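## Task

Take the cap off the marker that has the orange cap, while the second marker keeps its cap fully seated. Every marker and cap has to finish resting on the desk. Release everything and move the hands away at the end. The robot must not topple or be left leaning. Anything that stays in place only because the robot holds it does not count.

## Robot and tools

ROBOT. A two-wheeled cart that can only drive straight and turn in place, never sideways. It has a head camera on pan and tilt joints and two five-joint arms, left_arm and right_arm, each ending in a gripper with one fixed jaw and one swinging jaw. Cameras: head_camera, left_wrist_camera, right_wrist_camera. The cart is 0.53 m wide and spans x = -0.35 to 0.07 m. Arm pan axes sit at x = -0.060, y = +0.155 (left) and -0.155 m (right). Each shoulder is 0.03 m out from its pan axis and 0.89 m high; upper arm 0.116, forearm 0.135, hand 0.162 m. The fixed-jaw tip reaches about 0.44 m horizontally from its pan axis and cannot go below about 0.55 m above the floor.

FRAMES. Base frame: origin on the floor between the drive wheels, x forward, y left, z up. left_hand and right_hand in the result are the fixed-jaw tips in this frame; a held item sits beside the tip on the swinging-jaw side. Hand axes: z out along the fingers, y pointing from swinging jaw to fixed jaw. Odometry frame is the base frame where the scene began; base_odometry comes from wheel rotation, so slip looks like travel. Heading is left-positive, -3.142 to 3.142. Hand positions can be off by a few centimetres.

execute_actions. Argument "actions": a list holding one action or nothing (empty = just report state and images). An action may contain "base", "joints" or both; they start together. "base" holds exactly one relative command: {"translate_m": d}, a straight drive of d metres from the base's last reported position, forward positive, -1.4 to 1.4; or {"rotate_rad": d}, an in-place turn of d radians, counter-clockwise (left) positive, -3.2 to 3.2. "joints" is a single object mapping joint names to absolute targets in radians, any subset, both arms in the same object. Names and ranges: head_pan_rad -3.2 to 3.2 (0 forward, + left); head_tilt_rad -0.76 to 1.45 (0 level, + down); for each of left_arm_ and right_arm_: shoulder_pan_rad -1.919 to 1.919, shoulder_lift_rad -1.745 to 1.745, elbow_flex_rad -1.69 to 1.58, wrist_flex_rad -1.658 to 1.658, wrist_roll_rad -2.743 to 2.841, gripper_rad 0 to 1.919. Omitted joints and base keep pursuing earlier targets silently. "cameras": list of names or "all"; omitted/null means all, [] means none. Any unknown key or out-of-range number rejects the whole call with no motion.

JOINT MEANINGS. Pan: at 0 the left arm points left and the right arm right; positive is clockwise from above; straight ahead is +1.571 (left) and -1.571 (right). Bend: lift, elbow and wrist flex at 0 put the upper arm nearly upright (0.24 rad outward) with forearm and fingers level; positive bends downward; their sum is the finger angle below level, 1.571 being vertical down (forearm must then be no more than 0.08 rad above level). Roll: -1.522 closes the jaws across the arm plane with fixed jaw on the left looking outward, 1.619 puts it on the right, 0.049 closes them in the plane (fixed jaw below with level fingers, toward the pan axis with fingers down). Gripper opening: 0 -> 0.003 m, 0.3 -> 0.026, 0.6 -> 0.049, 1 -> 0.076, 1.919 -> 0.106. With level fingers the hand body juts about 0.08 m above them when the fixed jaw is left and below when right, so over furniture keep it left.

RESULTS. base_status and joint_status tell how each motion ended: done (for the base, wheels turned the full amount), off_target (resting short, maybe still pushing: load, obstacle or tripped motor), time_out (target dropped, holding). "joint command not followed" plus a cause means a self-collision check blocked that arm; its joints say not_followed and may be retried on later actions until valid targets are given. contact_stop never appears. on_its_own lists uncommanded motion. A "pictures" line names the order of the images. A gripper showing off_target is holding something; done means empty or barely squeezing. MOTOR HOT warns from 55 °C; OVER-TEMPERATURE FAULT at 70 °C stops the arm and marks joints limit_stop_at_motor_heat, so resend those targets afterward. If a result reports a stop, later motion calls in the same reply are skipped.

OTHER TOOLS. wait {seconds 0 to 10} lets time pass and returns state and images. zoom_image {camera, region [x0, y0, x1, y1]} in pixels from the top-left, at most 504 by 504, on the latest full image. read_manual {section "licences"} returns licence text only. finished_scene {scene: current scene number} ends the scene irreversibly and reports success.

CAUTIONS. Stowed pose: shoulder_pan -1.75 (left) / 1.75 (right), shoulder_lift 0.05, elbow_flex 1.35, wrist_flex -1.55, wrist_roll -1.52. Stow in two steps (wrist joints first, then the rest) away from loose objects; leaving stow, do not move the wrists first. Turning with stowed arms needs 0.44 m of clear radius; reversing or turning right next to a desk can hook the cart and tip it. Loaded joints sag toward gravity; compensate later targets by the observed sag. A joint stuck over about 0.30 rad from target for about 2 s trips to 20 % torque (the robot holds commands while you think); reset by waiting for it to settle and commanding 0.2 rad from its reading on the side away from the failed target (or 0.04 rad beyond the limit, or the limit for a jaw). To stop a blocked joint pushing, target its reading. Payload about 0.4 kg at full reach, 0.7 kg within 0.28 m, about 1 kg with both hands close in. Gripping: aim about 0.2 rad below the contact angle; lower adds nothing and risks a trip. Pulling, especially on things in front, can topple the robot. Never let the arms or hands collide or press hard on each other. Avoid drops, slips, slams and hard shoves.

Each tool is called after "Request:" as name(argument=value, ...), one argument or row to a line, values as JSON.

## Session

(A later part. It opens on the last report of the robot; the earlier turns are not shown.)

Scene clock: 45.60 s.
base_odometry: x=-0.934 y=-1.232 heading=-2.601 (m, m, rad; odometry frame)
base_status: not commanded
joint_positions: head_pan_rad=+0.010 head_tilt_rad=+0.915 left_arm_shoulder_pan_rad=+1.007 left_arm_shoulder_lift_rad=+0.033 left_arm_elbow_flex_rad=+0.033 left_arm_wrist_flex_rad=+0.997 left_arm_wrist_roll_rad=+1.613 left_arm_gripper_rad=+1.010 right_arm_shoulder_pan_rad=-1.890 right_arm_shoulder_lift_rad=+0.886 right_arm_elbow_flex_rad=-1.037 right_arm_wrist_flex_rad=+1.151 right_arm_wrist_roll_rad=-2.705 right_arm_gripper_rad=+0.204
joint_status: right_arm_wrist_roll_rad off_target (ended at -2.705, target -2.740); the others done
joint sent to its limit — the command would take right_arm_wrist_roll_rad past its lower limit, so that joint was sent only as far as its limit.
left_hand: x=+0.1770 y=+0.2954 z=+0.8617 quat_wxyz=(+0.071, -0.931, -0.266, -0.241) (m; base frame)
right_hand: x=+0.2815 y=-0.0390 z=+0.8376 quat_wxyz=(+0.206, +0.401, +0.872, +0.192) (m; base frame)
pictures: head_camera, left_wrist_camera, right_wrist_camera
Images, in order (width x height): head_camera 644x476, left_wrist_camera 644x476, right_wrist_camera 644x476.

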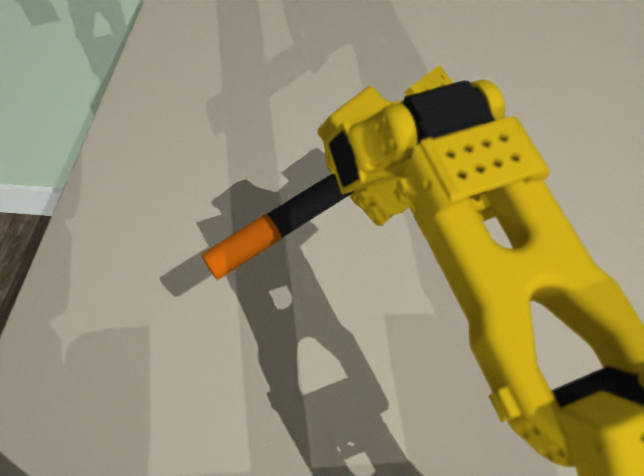

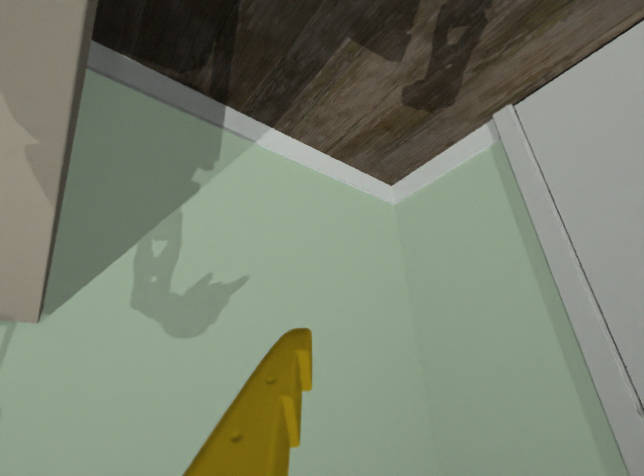

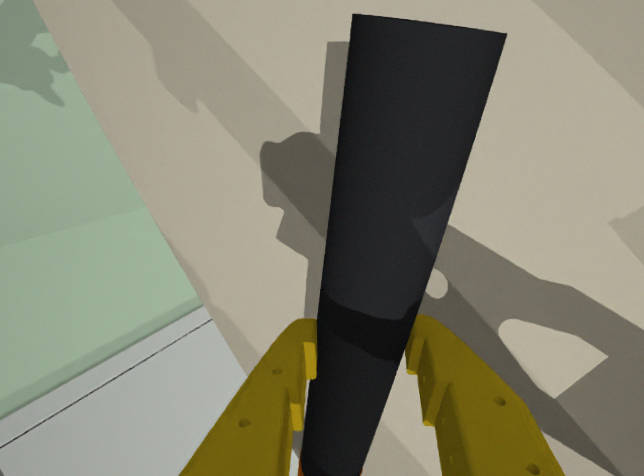

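Request:
execute_actions(
  actions=[
    {"joints":{"right_arm_wrist_roll_rad":-2.70,"left_arm_shoulder_pan_rad":1.6,"left_arm_shoulder_lift_rad":0.45,"left_arm_elbow_flex_rad":-0.9,"left_arm_wrist_flex_rad":1.62,"left_arm_wrist_roll_rad":1.0,"left_arm_gripper_rad":0.8}},
  ],
  cameras=["head_camera","left_wrist_camera"],
)

Request:
execute_actions(
  actions=[
    {"joints":{"left_arm_shoulder_pan_rad":1.91}},
  ],
  cameras=["head_camera","left_wrist_camera"],
)

Scene clock: 48.40 s.
base_odometry: x=-0.934 y=-1.232 heading=-2.601 (m, m, rad; odometry frame)
base_status: not commanded
joint_positions: head_pan_rad=+0.010 head_tilt_rad=+0.915 left_arm_shoulder_pan_rad=+1.593 left_arm_shoulder_lift_rad=+0.461 left_arm_elbow_flex_rad=-0.871 left_arm_wrist_flex_rad=+1.616 left_arm_wrist_roll_rad=+1.007 left_arm_gripper_rad=+0.810 right_arm_shoulder_pan_rad=-1.890 right_arm_shoulder_lift_rad=+0.886 right_arm_elbow_flex_rad=-1.037 right_arm_wrist_flex_rad=+1.151 right_arm_wrist_roll_rad=-2.705 right_arm_gripper_rad=+0.204
joint_status: all done
left_hand: x=+0.2201 y=+0.1421 z=+0.8892 quat_wxyz=(+0.053, -0.934, +0.307, -0.173) (m; base frame)
right_hand: x=+0.2815 y=-0.0390 z=+0.8376 quat_wxyz=(+0.206, +0.401, +0.872, +0.192) (m; base frame)
pictures: head_camera, left_wrist_camera
Images, in order (width x height): head_camera 644x476, left_wrist_camera 644x476.

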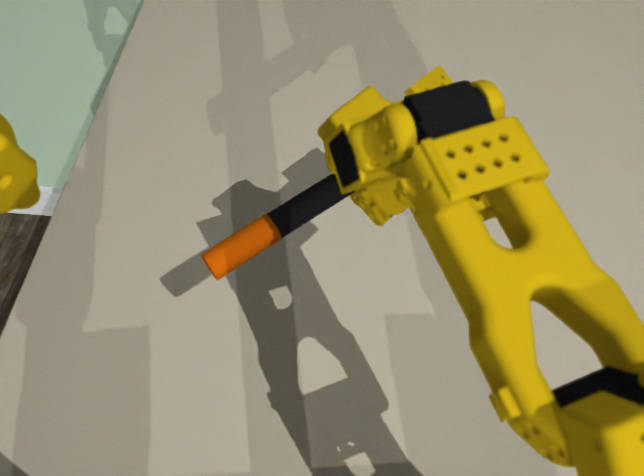

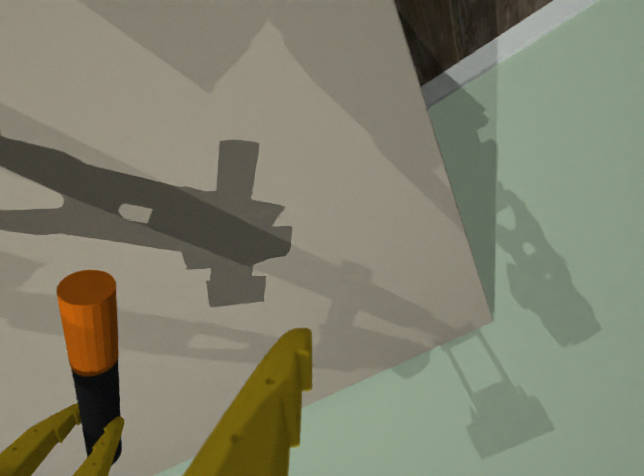

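Scene clock: 49.37 s.
base_odometry: x=-0.934 y=-1.232 heading=-2.601 (m, m, rad; odometry frame)
base_status: not commanded
joint_positions: head_pan_rad=+0.010 head_tilt_rad=+0.915 left_arm_shoulder_pan_rad=+1.903 left_arm_shoulder_lift_rad=+0.461 left_arm_elbow_flex_rad=-0.871 left_arm_wrist_flex_rad=+1.616 left_arm_wrist_roll_rad=+1.007 left_arm_gripper_rad=+0.810 right_arm_shoulder_pan_rad=-1.890 right_arm_shoulder_lift_rad=+0.886 right_arm_elbow_flex_rad=-1.037 right_arm_wrist_flex_rad=+1.151 right_arm_wrist_roll_rad=-2.705 right_arm_gripper_rad=+0.204
joint_status: all done
left_hand: x=+0.2028 y=+0.0573 z=+0.8892 quat_wxyz=(+0.025, -0.876, +0.447, -0.179) (m; base frame)
right_hand: x=+0.2815 y=-0.0390 z=+0.8376 quat_wxyz=(+0.206, +0.401, +0.872, +0.192) (m; base frame)
pictures: head_camera, left_wrist_camera
Images, in order (width x height): head_camera 644x476, left_wrist_camera 644x476.

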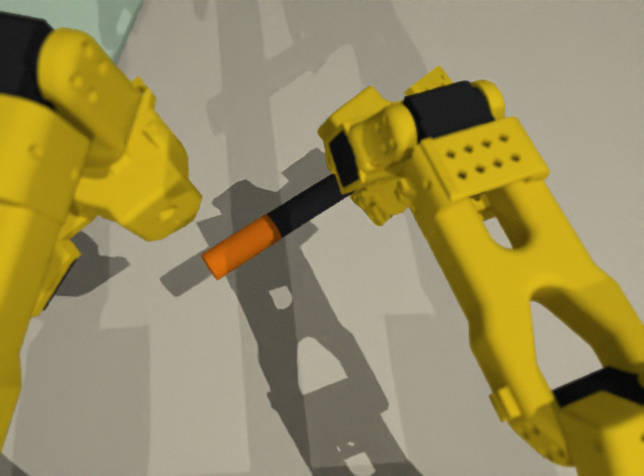

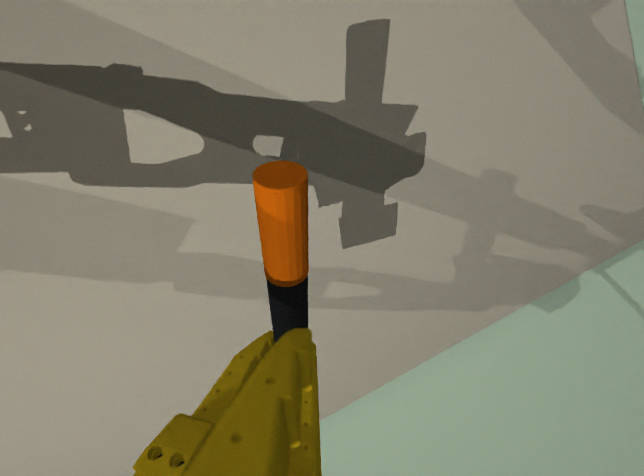

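Request:
execute_actions(
  actions=[
    {"joints":{"left_arm_shoulder_lift_rad":0.13,"left_arm_elbow_flex_rad":-0.36,"left_arm_wrist_flex_rad":1.55}},
  ],
  cameras=["head_camera","left_wrist_camera"],
)

Scene clock: 51.30 s.
base_odometry: x=-0.934 y=-1.232 heading=-2.601 (m, m, rad; odometry frame)
base_status: not commanded
joint_positions: head_pan_rad=+0.010 head_tilt_rad=+0.915 left_arm_shoulder_pan_rad=+1.903 left_arm_shoulder_lift_rad=+0.176 left_arm_elbow_flex_rad=-0.355 left_arm_wrist_flex_rad=+1.558 left_arm_wrist_roll_rad=+1.007 left_arm_gripper_rad=+0.810 right_arm_shoulder_pan_rad=-1.890 right_arm_shoulder_lift_rad=+0.886 right_arm_elbow_flex_rad=-1.037 right_arm_wrist_flex_rad=+1.151 right_arm_wrist_roll_rad=-2.705 right_arm_gripper_rad=+0.204
joint_status: all done
left_hand: x=+0.1608 y=+0.0718 z=+0.8707 quat_wxyz=(+0.013, -0.886, +0.453, -0.095) (m; base frame)
right_hand: x=+0.2815 y=-0.0390 z=+0.8376 quat_wxyz=(+0.206, +0.401, +0.872, +0.192) (m; base frame)
pictures: head_camera, left_wrist_camera
Images, in order (width x height): head_camera 644x476, left_wrist_camera 644x476.

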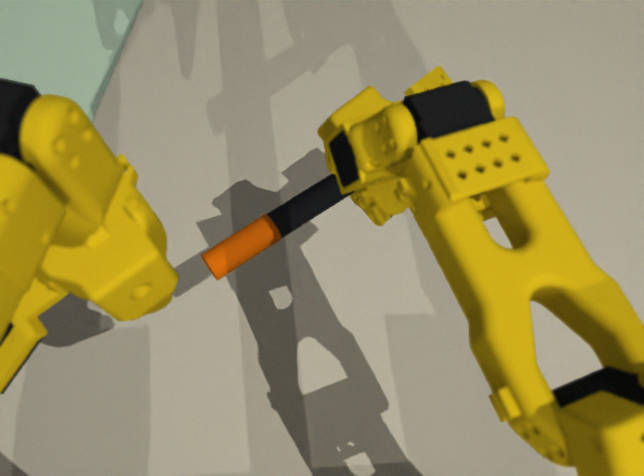

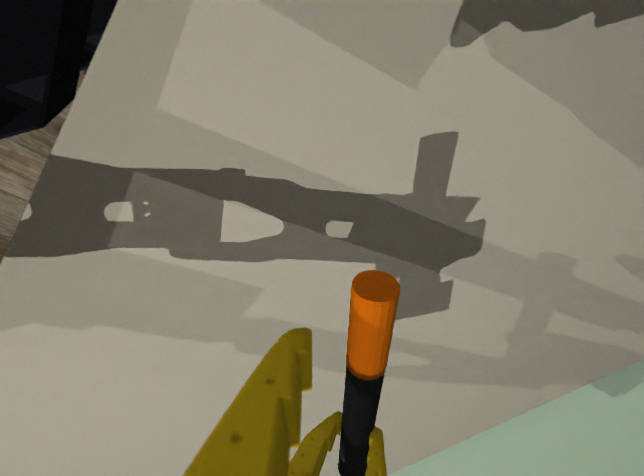

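Request:
execute_actions(
  actions=[
    {"joints":{"left_arm_shoulder_lift_rad":0.3,"left_arm_elbow_flex_rad":-0.27,"left_arm_wrist_flex_rad":1.36}},
  ],
  cameras=["head_camera","left_wrist_camera"],
)

Scene clock: 52.83 s.
base_odometry: x=-0.934 y=-1.232 heading=-2.601 (m, m, rad; odometry frame)
base_status: not commanded
joint_positions: head_pan_rad=+0.010 head_tilt_rad=+0.915 left_arm_shoulder_pan_rad=+1.903 left_arm_shoulder_lift_rad=+0.309 left_arm_elbow_flex_rad=-0.263 left_arm_wrist_flex_rad=+1.368 left_arm_wrist_roll_rad=+1.007 left_arm_gripper_rad=+0.810 right_arm_shoulder_pan_rad=-1.890 right_arm_shoulder_lift_rad=+0.886 right_arm_elbow_flex_rad=-1.037 right_arm_wrist_flex_rad=+1.151 right_arm_wrist_roll_rad=-2.705 right_arm_gripper_rad=+0.204
joint_status: all done
left_hand: x=+0.1714 y=+0.0681 z=+0.8324 quat_wxyz=(+0.011, -0.888, +0.453, -0.077) (m; base frame)
right_hand: x=+0.2815 y=-0.0390 z=+0.8376 quat_wxyz=(+0.206, +0.401, +0.872, +0.192) (m; base frame)
pictures: head_camera, left_wrist_camera
Images, in order (width x height): head_camera 644x476, left_wrist_camera 644x476.

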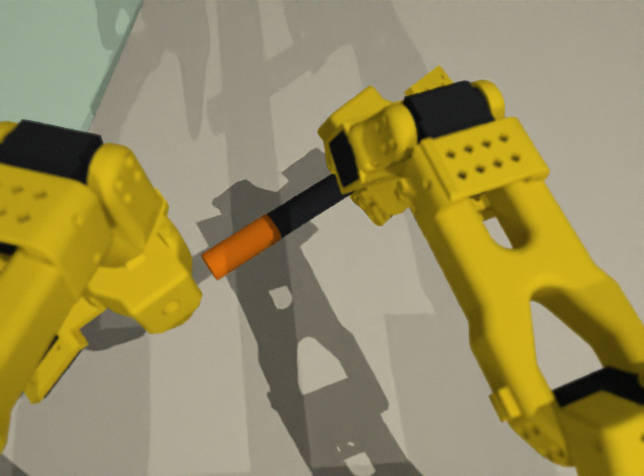

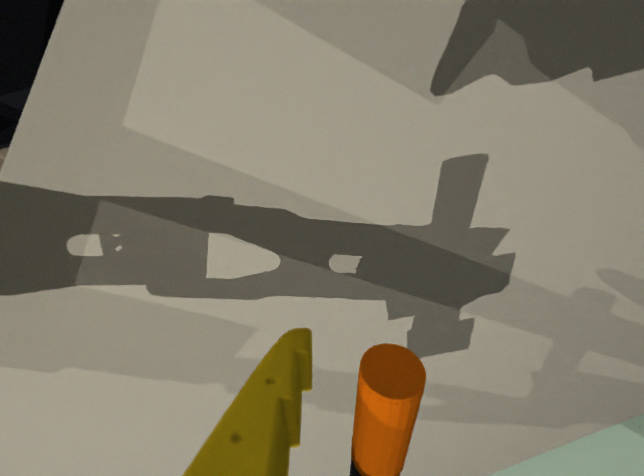

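Request:
execute_actions(
  actions=[
    {"joints":{"left_arm_shoulder_pan_rad":1.2,"right_arm_shoulder_lift_rad":0.9,"right_arm_elbow_flex_rad":-0.8,"right_arm_wrist_flex_rad":1.15}},
  ],
  cameras=["head_camera"],
)

Request:
execute_actions(
  actions=[
    {"joints":{"right_arm_shoulder_lift_rad":1.0,"right_arm_elbow_flex_rad":-0.79,"right_arm_wrist_flex_rad":1.12}},
  ],
  cameras=["head_camera"],
)

Scene clock: 55.63 s.
base_odometry: x=-0.934 y=-1.232 heading=-2.601 (m, m, rad; odometry frame)
base_status: not commanded
joint_positions: head_pan_rad=+0.010 head_tilt_rad=+0.915 left_arm_shoulder_pan_rad=+1.208 left_arm_shoulder_lift_rad=+0.309 left_arm_elbow_flex_rad=-0.263 left_arm_wrist_flex_rad=+1.368 left_arm_wrist_roll_rad=+1.007 left_arm_gripper_rad=+0.810 right_arm_shoulder_pan_rad=-1.890 right_arm_shoulder_lift_rad=+0.926 right_arm_elbow_flex_rad=-0.793 right_arm_wrist_flex_rad=+1.151 right_arm_wrist_roll_rad=-2.705 right_arm_gripper_rad=+0.204
joint_status: all done
left_hand: x=+0.1734 y=+0.2364 z=+0.8324 quat_wxyz=(+0.037, -0.989, +0.124, -0.069) (m; base frame)
right_hand: x=+0.2466 y=-0.0505 z=+0.7746 quat_wxyz=(+0.104, +0.414, +0.899, +0.097) (m; base frame)
pictures: head_camera
Images, in order (width x height): head_camera 644x476.

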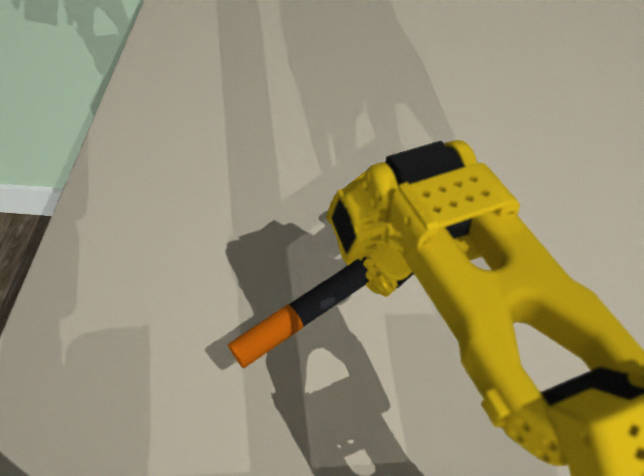

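Scene clock: 56.33 s.
base_odometry: x=-0.934 y=-1.232 heading=-2.601 (m, m, rad; odometry frame)
base_status: not commanded
joint_positions: head_pan_rad=+0.010 head_tilt_rad=+0.915 left_arm_shoulder_pan_rad=+1.208 left_arm_shoulder_lift_rad=+0.309 left_arm_elbow_flex_rad=-0.263 left_arm_wrist_flex_rad=+1.368 left_arm_wrist_roll_rad=+1.007 left_arm_gripper_rad=+0.810 right_arm_shoulder_pan_rad=-1.890 right_arm_shoulder_lift_rad=+1.024 right_arm_elbow_flex_rad=-0.784 right_arm_wrist_flex_rad=+1.130 right_arm_wrist_roll_rad=-2.705 right_arm_gripper_rad=+0.204
joint_status: all done
left_hand: x=+0.1734 y=+0.2364 z=+0.8324 quat_wxyz=(+0.037, -0.989, +0.124, -0.069) (m; base frame)
right_hand: x=+0.2357 y=-0.0541 z=+0.7456 quat_wxyz=(+0.073, +0.416, +0.904, +0.068) (m; base frame)
pictures: head_camera
Images, in order (width x height): head_camera 644x476.

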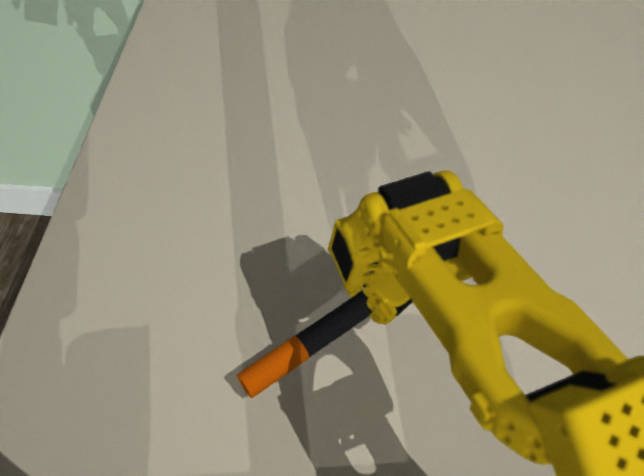

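Request:
execute_actions(
  actions=[
    {"joints":{"right_arm_shoulder_lift_rad":1.05,"right_arm_wrist_flex_rad":1.09}},
  ],
  cameras=[],
)

Request:
execute_actions(
  actions=[
    {"joints":{"right_arm_gripper_rad":0.7}},
  ],
  cameras=[],
)

Request:
execute_actions(
  actions=[
    {"joints":{"right_arm_shoulder_pan_rad":-1.77}},
  ],
  cameras=["head_camera","right_wrist_camera"],
)

Scene clock: 57.27 s.
base_odometry: x=-0.934 y=-1.232 heading=-2.601 (m, m, rad; odometry frame)
base_status: not commanded
joint_positions: head_pan_rad=+0.010 head_tilt_rad=+0.915 left_arm_shoulder_pan_rad=+1.208 left_arm_shoulder_lift_rad=+0.309 left_arm_elbow_flex_rad=-0.263 left_arm_wrist_flex_rad=+1.368 left_arm_wrist_roll_rad=+1.007 left_arm_gripper_rad=+0.810 right_arm_shoulder_pan_rad=-1.890 right_arm_shoulder_lift_rad=+1.075 right_arm_elbow_flex_rad=-0.784 right_arm_wrist_flex_rad=+1.099 right_arm_wrist_roll_rad=-2.705 right_arm_gripper_rad=+0.204
joint_status: all done
left_hand: x=+0.1734 y=+0.2364 z=+0.8324 quat_wxyz=(+0.037, -0.989, +0.124, -0.069) (m; base frame)
right_hand: x=+0.2328 y=-0.0550 z=+0.7326 quat_wxyz=(+0.066, +0.417, +0.905, +0.062) (m; base frame)
pictures: none
No camera images: the call's "cameras" was empty. Leave "cameras" out to get every camera's image.

Scene clock: 58.13 s.
base_odometry: x=-0.934 y=-1.232 heading=-2.601 (m, m, rad; odometry frame)
base_status: not commanded
joint_positions: head_pan_rad=+0.010 head_tilt_rad=+0.915 left_arm_shoulder_pan_rad=+1.208 left_arm_shoulder_lift_rad=+0.309 left_arm_elbow_flex_rad=-0.263 left_arm_wrist_flex_rad=+1.368 left_arm_wrist_roll_rad=+1.007 left_arm_gripper_rad=+0.810 right_arm_shoulder_pan_rad=-1.890 right_arm_shoulder_lift_rad=+1.075 right_arm_elbow_flex_rad=-0.784 right_arm_wrist_flex_rad=+1.099 right_arm_wrist_roll_rad=-2.705 right_arm_gripper_rad=+0.690
joint_status: all done
left_hand: x=+0.1734 y=+0.2364 z=+0.8324 quat_wxyz=(+0.037, -0.989, +0.124, -0.069) (m; base frame)
right_hand: x=+0.2328 y=-0.0550 z=+0.7326 quat_wxyz=(+0.066, +0.417, +0.905, +0.062) (m; base frame)
pictures: none
No camera images: the call's "cameras" was empty. Leave "cameras" out to get every camera's image.

Scene clock: 58.90 s.
base_odometry: x=-0.934 y=-1.232 heading=-2.601 (m, m, rad; odometry frame)
base_status: not commanded
joint_positions: head_pan_rad=+0.010 head_tilt_rad=+0.915 left_arm_shoulder_pan_rad=+1.208 left_arm_shoulder_lift_rad=+0.309 left_arm_elbow_flex_rad=-0.263 left_arm_wrist_flex_rad=+1.368 left_arm_wrist_roll_rad=+1.007 left_arm_gripper_rad=+0.810 right_arm_shoulder_pan_rad=-1.779 right_arm_shoulder_lift_rad=+1.075 right_arm_elbow_flex_rad=-0.784 right_arm_wrist_flex_rad=+1.097 right_arm_wrist_roll_rad=-2.705 right_arm_gripper_rad=+0.691
joint_status: all done
left_hand: x=+0.1734 y=+0.2364 z=+0.8324 quat_wxyz=(+0.037, -0.989, +0.124, -0.069) (m; base frame)
right_hand: x=+0.2423 y=-0.0879 z=+0.7326 quat_wxyz=(+0.070, +0.466, +0.880, +0.058) (m; base frame)
pictures: head_camera, right_wrist_camera
Images, in order (width x height): head_camera 644x476, right_wrist_camera 644x476.

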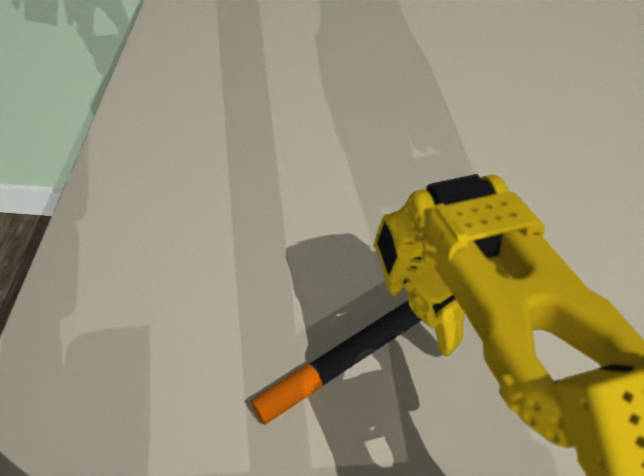

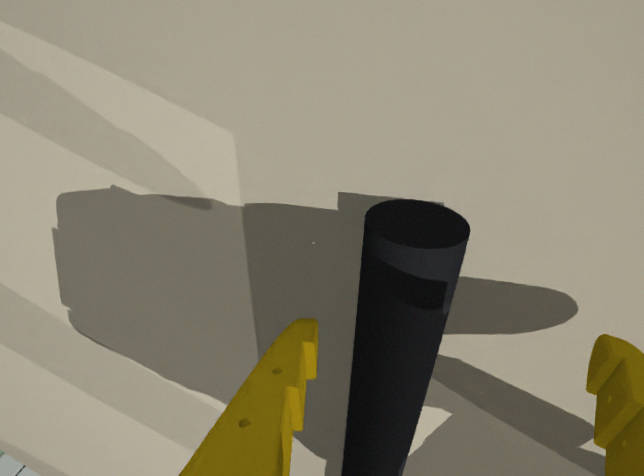

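Request:
execute_actions(
  actions=[
    {"joints":{"right_arm_gripper_rad":0.03}},
  ],
  cameras=["right_wrist_camera"],
)

Request:
execute_actions(
  actions=[
    {"joints":{"right_arm_shoulder_lift_rad":0.88,"right_arm_elbow_flex_rad":-0.85,"right_arm_wrist_flex_rad":1.2}},
  ],
  cameras=[],
)

Request:
execute_actions(
  actions=[
    {"joints":{"right_arm_shoulder_pan_rad":-1.91,"right_arm_shoulder_lift_rad":0.86,"right_arm_elbow_flex_rad":-1.08,"right_arm_wrist_flex_rad":1.2}},
  ],
  cameras=[],
)

Request:
execute_actions(
  actions=[
    {"joints":{"left_arm_shoulder_pan_rad":1.91,"left_arm_shoulder_lift_rad":0.13,"left_arm_elbow_flex_rad":-0.36,"left_arm_wrist_flex_rad":1.55}},
  ],
  cameras=["head_camera","left_wrist_camera"],
)

Scene clock: 60.50 s.
base_odometry: x=-0.934 y=-1.232 heading=-2.601 (m, m, rad; odometry frame)
base_status: not commanded
joint_positions: head_pan_rad=+0.010 head_tilt_rad=+0.915 left_arm_shoulder_pan_rad=+1.208 left_arm_shoulder_lift_rad=+0.309 left_arm_elbow_flex_rad=-0.263 left_arm_wrist_flex_rad=+1.368 left_arm_wrist_roll_rad=+1.007 left_arm_gripper_rad=+0.810 right_arm_shoulder_pan_rad=-1.779 right_arm_shoulder_lift_rad=+1.072 right_arm_elbow_flex_rad=-0.784 right_arm_wrist_flex_rad=+1.096 right_arm_wrist_roll_rad=-2.705 right_arm_gripper_rad=+0.041
joint_status: all done
left_hand: x=+0.1734 y=+0.2364 z=+0.8324 quat_wxyz=(+0.037, -0.989, +0.124, -0.069) (m; base frame)
right_hand: x=+0.2430 y=-0.0877 z=+0.7335 quat_wxyz=(+0.072, +0.466, +0.880, +0.060) (m; base frame)
pictures: right_wrist_camera
Images, in order (width x height): right_wrist_camera 644x476.

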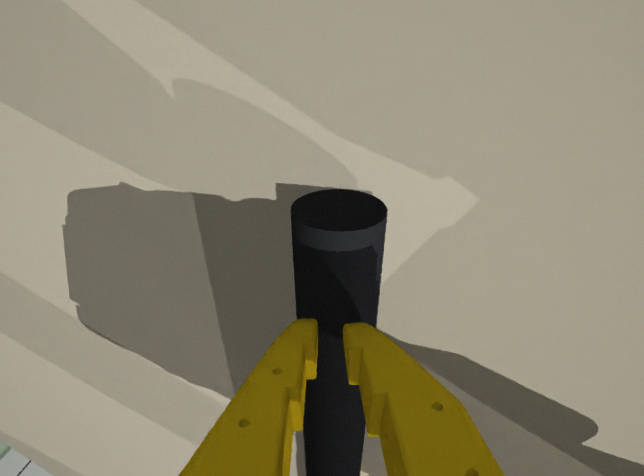

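Scene clock: 61.30 s.
base_odometry: x=-0.934 y=-1.232 heading=-2.601 (m, m, rad; odometry frame)
base_status: not commanded
joint_positions: head_pan_rad=+0.010 head_tilt_rad=+0.915 left_arm_shoulder_pan_rad=+1.208 left_arm_shoulder_lift_rad=+0.309 left_arm_elbow_flex_rad=-0.263 left_arm_wrist_flex_rad=+1.368 left_arm_wrist_roll_rad=+1.007 left_arm_gripper_rad=+0.810 right_arm_shoulder_pan_rad=-1.779 right_arm_shoulder_lift_rad=+0.940 right_arm_elbow_flex_rad=-0.815 right_arm_wrist_flex_rad=+1.195 right_arm_wrist_roll_rad=-2.705 right_arm_gripper_rad=+0.039
joint_status: all done
left_hand: x=+0.1734 y=+0.2364 z=+0.8324 quat_wxyz=(+0.037, -0.989, +0.124, -0.069) (m; base frame)
right_hand: x=+0.2514 y=-0.0859 z=+0.7723 quat_wxyz=(+0.096, +0.464, +0.877, +0.080) (m; base frame)
pictures: none
No camera images: the call's "cameras" was empty. Leave "cameras" out to get every camera's image.

Scene clock: 62.20 s.
base_odometry: x=-0.934 y=-1.232 heading=-2.601 (m, m, rad; odometry frame)
base_status: not commanded
joint_positions: head_pan_rad=+0.010 head_tilt_rad=+0.915 left_arm_shoulder_pan_rad=+1.208 left_arm_shoulder_lift_rad=+0.309 left_arm_elbow_flex_rad=-0.263 left_arm_wrist_flex_rad=+1.368 left_arm_wrist_roll_rad=+1.007 left_arm_gripper_rad=+0.810 right_arm_shoulder_pan_rad=-1.899 right_arm_shoulder_lift_rad=+0.922 right_arm_elbow_flex_rad=-1.042 right_arm_wrist_flex_rad=+1.195 right_arm_wrist_roll_rad=-2.705 right_arm_gripper_rad=+0.039
joint_status: all done
left_hand: x=+0.1734 y=+0.2364 z=+0.8324 quat_wxyz=(+0.037, -0.989, +0.124, -0.069) (m; base frame)
right_hand: x=+0.2731 y=-0.0383 z=+0.8232 quat_wxyz=(+0.178, +0.402, +0.882, +0.168) (m; base frame)
pictures: none
No camera images: the call's "cameras" was empty. Leave "cameras" out to get every camera's image.

Scene clock: 63.47 s.
base_odometry: x=-0.934 y=-1.232 heading=-2.601 (m, m, rad; odometry frame)
base_status: not commanded
joint_positions: head_pan_rad=+0.010 head_tilt_rad=+0.915 left_arm_shoulder_pan_rad=+1.903 left_arm_shoulder_lift_rad=+0.176 left_arm_elbow_flex_rad=-0.332 left_arm_wrist_flex_rad=+1.544 left_arm_wrist_roll_rad=+1.007 left_arm_gripper_rad=+0.810 right_arm_shoulder_pan_rad=-1.899 right_arm_shoulder_lift_rad=+0.922 right_arm_elbow_flex_rad=-1.042 right_arm_wrist_flex_rad=+1.195 right_arm_wrist_roll_rad=-2.705 right_arm_gripper_rad=+0.039
joint_status: all done
left_hand: x=+0.1600 y=+0.0721 z=+0.8674 quat_wxyz=(+0.013, -0.887, +0.453, -0.090) (m; base frame)
right_hand: x=+0.2731 y=-0.0383 z=+0.8232 quat_wxyz=(+0.178, +0.402, +0.882, +0.168) (m; base frame)
pictures: head_camera, left_wrist_camera
Images, in order (width x height): head_camera 644x476, left_wrist_camera 644x476.

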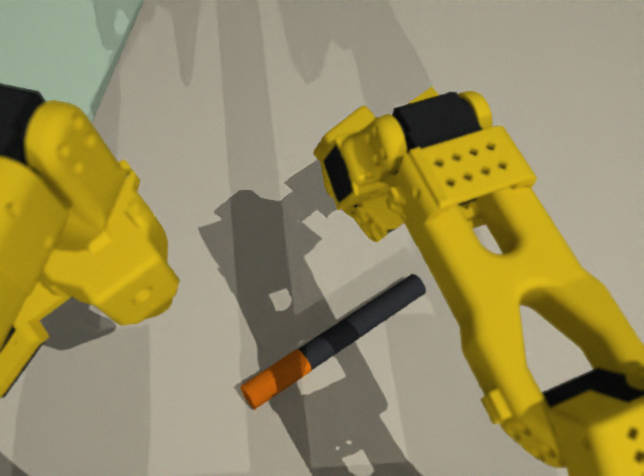

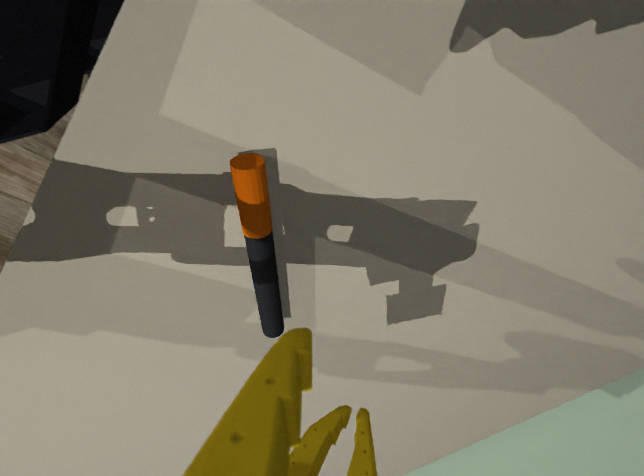

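Request:
execute_actions(
  actions=[
    {"joints":{"left_arm_shoulder_pan_rad":1.2,"left_arm_wrist_roll_rad":0.38,"right_arm_wrist_roll_rad":2.8,"right_arm_gripper_rad":1.0,"right_arm_shoulder_pan_rad":-1.87,"right_arm_shoulder_lift_rad":0.9,"right_arm_elbow_flex_rad":-0.8,"right_arm_wrist_flex_rad":0.85}},
  ],
  cameras=["head_camera","right_wrist_camera"],
)

Scene clock: 70.77 s.
base_odometry: x=-0.934 y=-1.232 heading=-2.601 (m, m, rad; odometry frame)
base_status: not commanded
joint_positions: head_pan_rad=+0.010 head_tilt_rad=+0.915 left_arm_shoulder_pan_rad=+1.208 left_arm_shoulder_lift_rad=+0.176 left_arm_elbow_flex_rad=-0.332 left_arm_wrist_flex_rad=+1.544 left_arm_wrist_roll_rad=+0.387 left_arm_gripper_rad=+0.810 right_arm_shoulder_pan_rad=-1.881 right_arm_shoulder_lift_rad=+0.923 right_arm_elbow_flex_rad=-0.793 right_arm_wrist_flex_rad=+0.861 right_arm_wrist_roll_rad=+2.790 right_arm_gripper_rad=+0.991
joint_status: all done
left_hand: x=+0.1580 y=+0.2346 z=+0.8668 quat_wxyz=(+0.065, -0.903, +0.419, -0.064) (m; base frame)
right_hand: x=+0.2891 y=-0.0464 z=+0.7970 quat_wxyz=(-0.119, -0.707, -0.646, -0.260) (m; base frame)
pictures: head_camera, right_wrist_camera
Images, in order (width x height): head_camera 644x476, right_wrist_camera 644x476.

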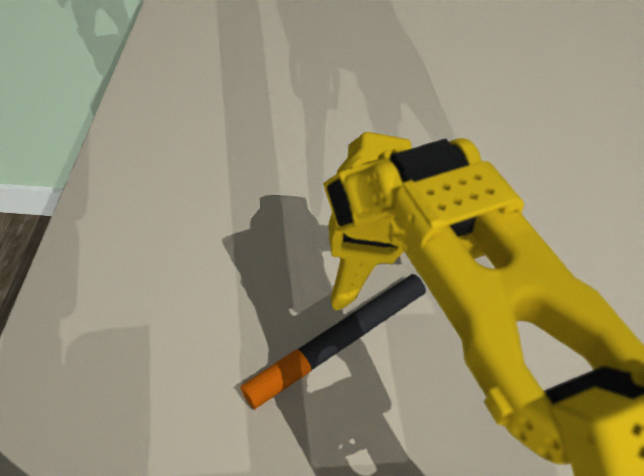

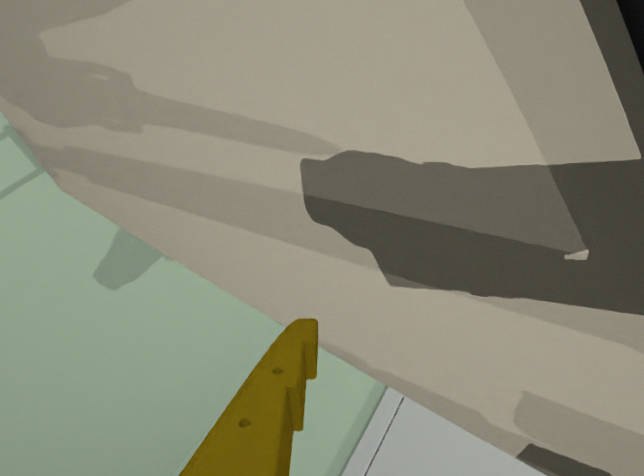

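Request:
execute_actions(
  actions=[
    {"joints":{"right_arm_gripper_rad":0.8,"right_arm_shoulder_pan_rad":-1.79,"right_arm_shoulder_lift_rad":0.93,"right_arm_elbow_flex_rad":-0.65,"right_arm_wrist_flex_rad":0.66}},
  ],
  cameras=["head_camera","right_wrist_camera"],
)

Scene clock: 72.57 s.
base_odometry: x=-0.934 y=-1.232 heading=-2.601 (m, m, rad; odometry frame)
base_status: not commanded
joint_positions: head_pan_rad=+0.010 head_tilt_rad=+0.915 left_arm_shoulder_pan_rad=+1.208 left_arm_shoulder_lift_rad=+0.176 left_arm_elbow_flex_rad=-0.332 left_arm_wrist_flex_rad=+1.544 left_arm_wrist_roll_rad=+0.387 left_arm_gripper_rad=+0.810 right_arm_shoulder_pan_rad=-1.801 right_arm_shoulder_lift_rad=+0.955 right_arm_elbow_flex_rad=-0.644 right_arm_wrist_flex_rad=+0.671 right_arm_wrist_roll_rad=+2.790 right_arm_gripper_rad=+0.809
joint_status: all done
left_hand: x=+0.1580 y=+0.2346 z=+0.8668 quat_wxyz=(+0.065, -0.903, +0.419, -0.064) (m; base frame)
right_hand: x=+0.2949 y=-0.0750 z=+0.7704 quat_wxyz=(-0.131, -0.732, -0.617, -0.259) (m; base frame)
pictures: head_camera, right_wrist_camera
Images, in order (width x height): head_camera 644x476, right_wrist_camera 644x476.

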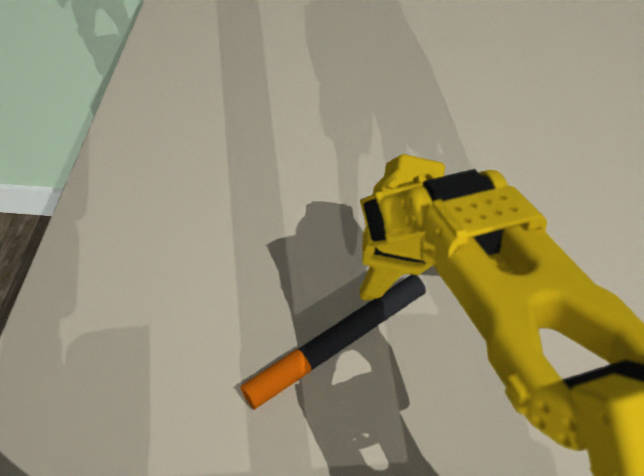

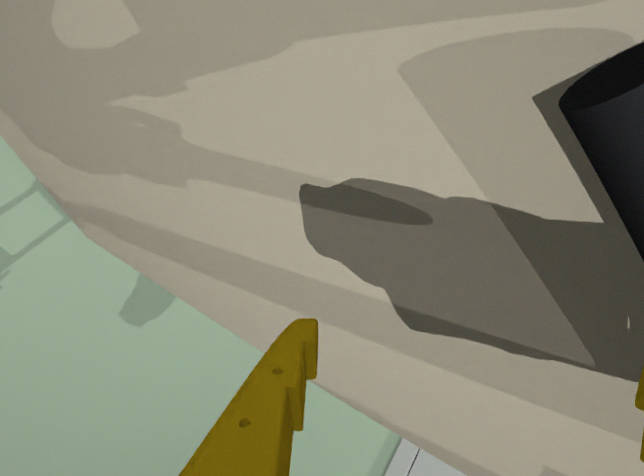

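Request:
execute_actions(
  actions=[
    {"joints":{"right_arm_shoulder_lift_rad":0.84,"right_arm_elbow_flex_rad":-0.63,"right_arm_wrist_flex_rad":0.94}},
  ],
  cameras=["head_camera","right_wrist_camera"],
)

Scene clock: 74.03 s.
base_odometry: x=-0.934 y=-1.232 heading=-2.601 (m, m, rad; odometry frame)
base_status: not commanded
joint_positions: head_pan_rad=+0.010 head_tilt_rad=+0.915 left_arm_shoulder_pan_rad=+1.208 left_arm_shoulder_lift_rad=+0.176 left_arm_elbow_flex_rad=-0.332 left_arm_wrist_flex_rad=+1.544 left_arm_wrist_roll_rad=+0.387 left_arm_gripper_rad=+0.810 right_arm_shoulder_pan_rad=-1.801 right_arm_shoulder_lift_rad=+0.902 right_arm_elbow_flex_rad=-0.623 right_arm_wrist_flex_rad=+0.935 right_arm_wrist_roll_rad=+2.790 right_arm_gripper_rad=+0.809
joint_status: all done
left_hand: x=+0.1580 y=+0.2346 z=+0.8668 quat_wxyz=(+0.065, -0.903, +0.419, -0.064) (m; base frame)
right_hand: x=+0.2622 y=-0.0826 z=+0.7619 quat_wxyz=(-0.080, -0.752, -0.634, -0.158) (m; base frame)
pictures: head_camera, right_wrist_camera
Images, in order (width x height): head_camera 644x476, right_wrist_camera 644x476.

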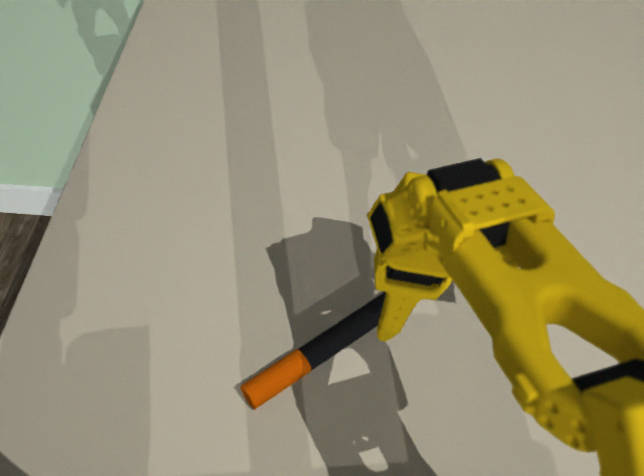

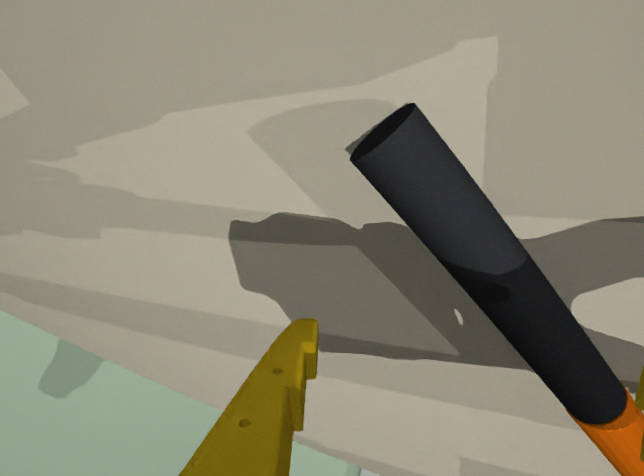

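Request:
execute_actions(
  actions=[
    {"joints":{"right_arm_shoulder_pan_rad":-1.76,"right_arm_shoulder_lift_rad":1.0,"right_arm_elbow_flex_rad":-0.68,"right_arm_wrist_flex_rad":0.86}},
  ],
  cameras=["head_camera","right_wrist_camera"],
)

Scene clock: 75.17 s.
base_odometry: x=-0.934 y=-1.232 heading=-2.601 (m, m, rad; odometry frame)
base_status: not commanded
joint_positions: head_pan_rad=+0.010 head_tilt_rad=+0.915 left_arm_shoulder_pan_rad=+1.208 left_arm_shoulder_lift_rad=+0.176 left_arm_elbow_flex_rad=-0.332 left_arm_wrist_flex_rad=+1.544 left_arm_wrist_roll_rad=+0.387 left_arm_gripper_rad=+0.810 right_arm_shoulder_pan_rad=-1.770 right_arm_shoulder_lift_rad=+1.021 right_arm_elbow_flex_rad=-0.644 right_arm_wrist_flex_rad=+0.870 right_arm_wrist_roll_rad=+2.790 right_arm_gripper_rad=+0.809
joint_status: all done
left_hand: x=+0.1580 y=+0.2346 z=+0.8668 quat_wxyz=(+0.065, -0.903, +0.419, -0.064) (m; base frame)
right_hand: x=+0.2605 y=-0.0933 z=+0.7342 quat_wxyz=(-0.075, -0.764, -0.625, -0.142) (m; base frame)
pictures: head_camera, right_wrist_camera
Images, in order (width x height): head_camera 644x476, right_wrist_camera 644x476.

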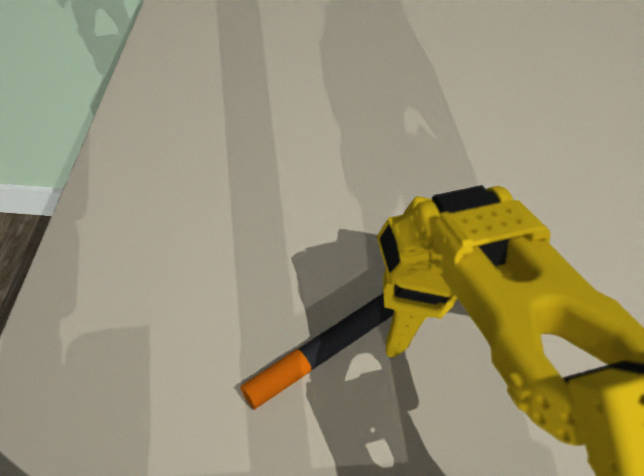

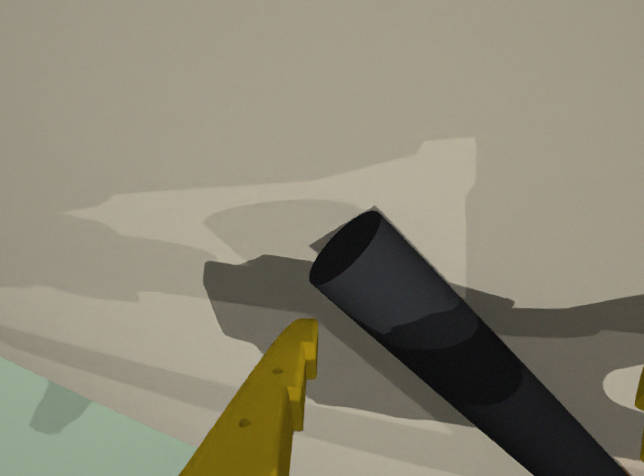

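Request:
execute_actions(
  actions=[
    {"joints":{"right_arm_shoulder_pan_rad":-1.80,"right_arm_shoulder_lift_rad":1.05,"right_arm_wrist_flex_rad":0.84}},
  ],
  cameras=["right_wrist_camera"],
)

Request:
execute_actions(
  actions=[
    {"joints":{"right_arm_gripper_rad":0.03}},
  ],
  cameras=["head_camera","right_wrist_camera"],
)

Scene clock: 76.20 s.
base_odometry: x=-0.934 y=-1.232 heading=-2.601 (m, m, rad; odometry frame)
base_status: not commanded
joint_positions: head_pan_rad=+0.010 head_tilt_rad=+0.915 left_arm_shoulder_pan_rad=+1.208 left_arm_shoulder_lift_rad=+0.176 left_arm_elbow_flex_rad=-0.332 left_arm_wrist_flex_rad=+1.544 left_arm_wrist_roll_rad=+0.387 left_arm_gripper_rad=+0.810 right_arm_shoulder_pan_rad=-1.784 right_arm_shoulder_lift_rad=+1.052 right_arm_elbow_flex_rad=-0.660 right_arm_wrist_flex_rad=+0.849 right_arm_wrist_roll_rad=+2.790 right_arm_gripper_rad=+0.809
joint_status: all done
left_hand: x=+0.1580 y=+0.2346 z=+0.8668 quat_wxyz=(+0.065, -0.903, +0.419, -0.064) (m; base frame)
right_hand: x=+0.2608 y=-0.0886 z=+0.7292 quat_wxyz=(-0.076, -0.760, -0.629, -0.146) (m; base frame)
pictures: right_wrist_camera
Images, in order (width x height): right_wrist_camera 644x476.

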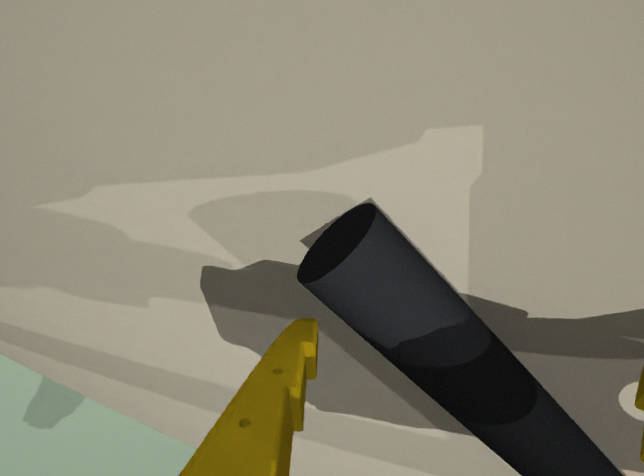

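Scene clock: 77.13 s.
base_odometry: x=-0.934 y=-1.232 heading=-2.601 (m, m, rad; odometry frame)
base_status: not commanded
joint_positions: head_pan_rad=+0.010 head_tilt_rad=+0.915 left_arm_shoulder_pan_rad=+1.208 left_arm_shoulder_lift_rad=+0.176 left_arm_elbow_flex_rad=-0.332 left_arm_wrist_flex_rad=+1.544 left_arm_wrist_roll_rad=+0.387 left_arm_gripper_rad=+0.810 right_arm_shoulder_pan_rad=-1.792 right_arm_shoulder_lift_rad=+1.063 right_arm_elbow_flex_rad=-0.666 right_arm_wrist_flex_rad=+0.846 right_arm_wrist_roll_rad=+2.790 right_arm_gripper_rad=+0.200
joint_status: right_arm_gripper_rad off_target (ended at +0.200, target +0.030)
left_hand: x=+0.1580 y=+0.2346 z=+0.8668 quat_wxyz=(+0.065, -0.903, +0.419, -0.064) (m; base frame)
right_hand: x=+0.2602 y=-0.0862 z=+0.7273 quat_wxyz=(-0.075, -0.757, -0.632, -0.145) (m; base frame)
pictures: head_camera, right_wrist_camera
Images, in order (width x height): head_camera 644x476, right_wrist_camera 644x476.

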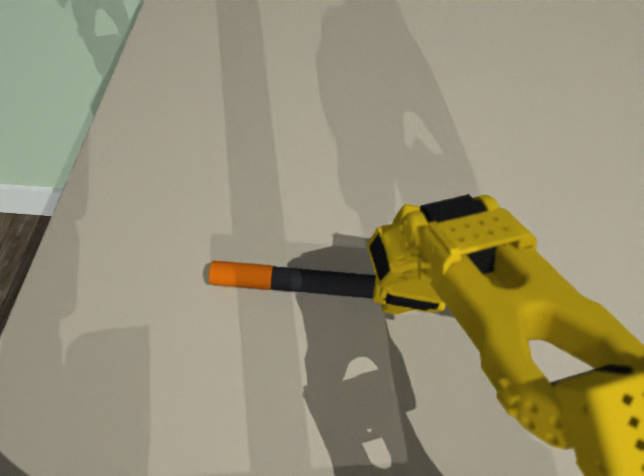

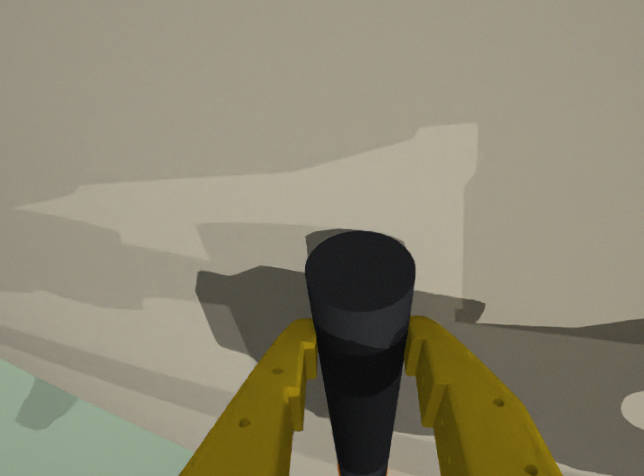

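Request:
execute_actions(
  actions=[
    {"joints":{"left_arm_shoulder_pan_rad":1.6,"left_arm_shoulder_lift_rad":0.7,"left_arm_elbow_flex_rad":-0.63,"left_arm_wrist_flex_rad":1.05,"left_arm_wrist_roll_rad":0.2,"left_arm_gripper_rad":0.8}},
  ],
  cameras=[],
)

Request:
execute_actions(
  actions=[
    {"joints":{"left_arm_shoulder_pan_rad":1.84}},
  ],
  cameras=["head_camera","left_wrist_camera"],
)

Scene clock: 79.07 s.
base_odometry: x=-0.934 y=-1.232 heading=-2.601 (m, m, rad; odometry frame)
base_status: not commanded
joint_positions: head_pan_rad=+0.010 head_tilt_rad=+0.915 left_arm_shoulder_pan_rad=+1.593 left_arm_shoulder_lift_rad=+0.717 left_arm_elbow_flex_rad=-0.598 left_arm_wrist_flex_rad=+1.061 left_arm_wrist_roll_rad=+0.208 left_arm_gripper_rad=+0.810 right_arm_shoulder_pan_rad=-1.792 right_arm_shoulder_lift_rad=+1.063 right_arm_elbow_flex_rad=-0.666 right_arm_wrist_flex_rad=+0.846 right_arm_wrist_roll_rad=+2.790 right_arm_gripper_rad=+0.200
joint_status: all done
left_hand: x=+0.2538 y=+0.1465 z=+0.7980 quat_wxyz=(+0.124, -0.740, +0.645, -0.149) (m; base frame)
right_hand: x=+0.2602 y=-0.0862 z=+0.7273 quat_wxyz=(-0.075, -0.757, -0.632, -0.145) (m; base frame)
pictures: none
No camera images: the call's "cameras" was empty. Leave "cameras" out to get every camera's image.

Scene clock: 79.97 s.
base_odometry: x=-0.934 y=-1.232 heading=-2.601 (m, m, rad; odometry frame)
base_status: not commanded
joint_positions: head_pan_rad=+0.010 head_tilt_rad=+0.915 left_arm_shoulder_pan_rad=+1.834 left_arm_shoulder_lift_rad=+0.717 left_arm_elbow_flex_rad=-0.598 left_arm_wrist_flex_rad=+1.061 left_arm_wrist_roll_rad=+0.208 left_arm_gripper_rad=+0.810 right_arm_shoulder_pan_rad=-1.792 right_arm_shoulder_lift_rad=+1.063 right_arm_elbow_flex_rad=-0.666 right_arm_wrist_flex_rad=+0.846 right_arm_wrist_roll_rad=+2.790 right_arm_gripper_rad=+0.200
joint_status: all done
left_hand: x=+0.2427 y=+0.0719 z=+0.7980 quat_wxyz=(+0.105, -0.657, +0.729, -0.163) (m; base frame)
right_hand: x=+0.2602 y=-0.0862 z=+0.7273 quat_wxyz=(-0.075, -0.757, -0.632, -0.145) (m; base frame)
pictures: head_camera, left_wrist_camera
Images, in order (width x height): head_camera 644x476, left_wrist_camera 644x476.

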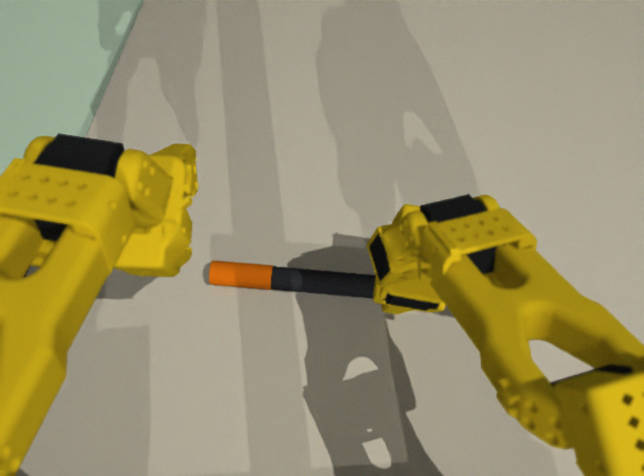

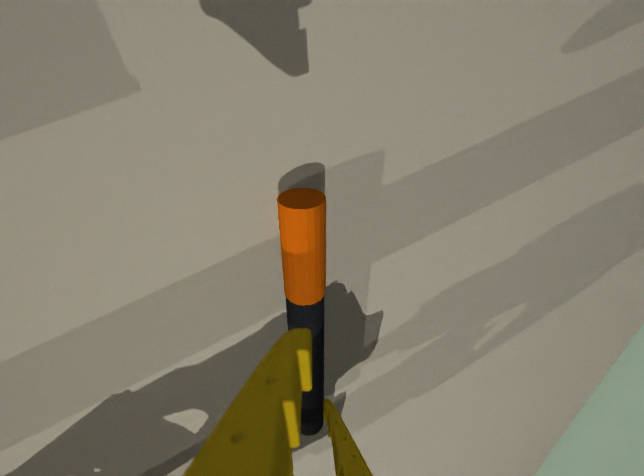

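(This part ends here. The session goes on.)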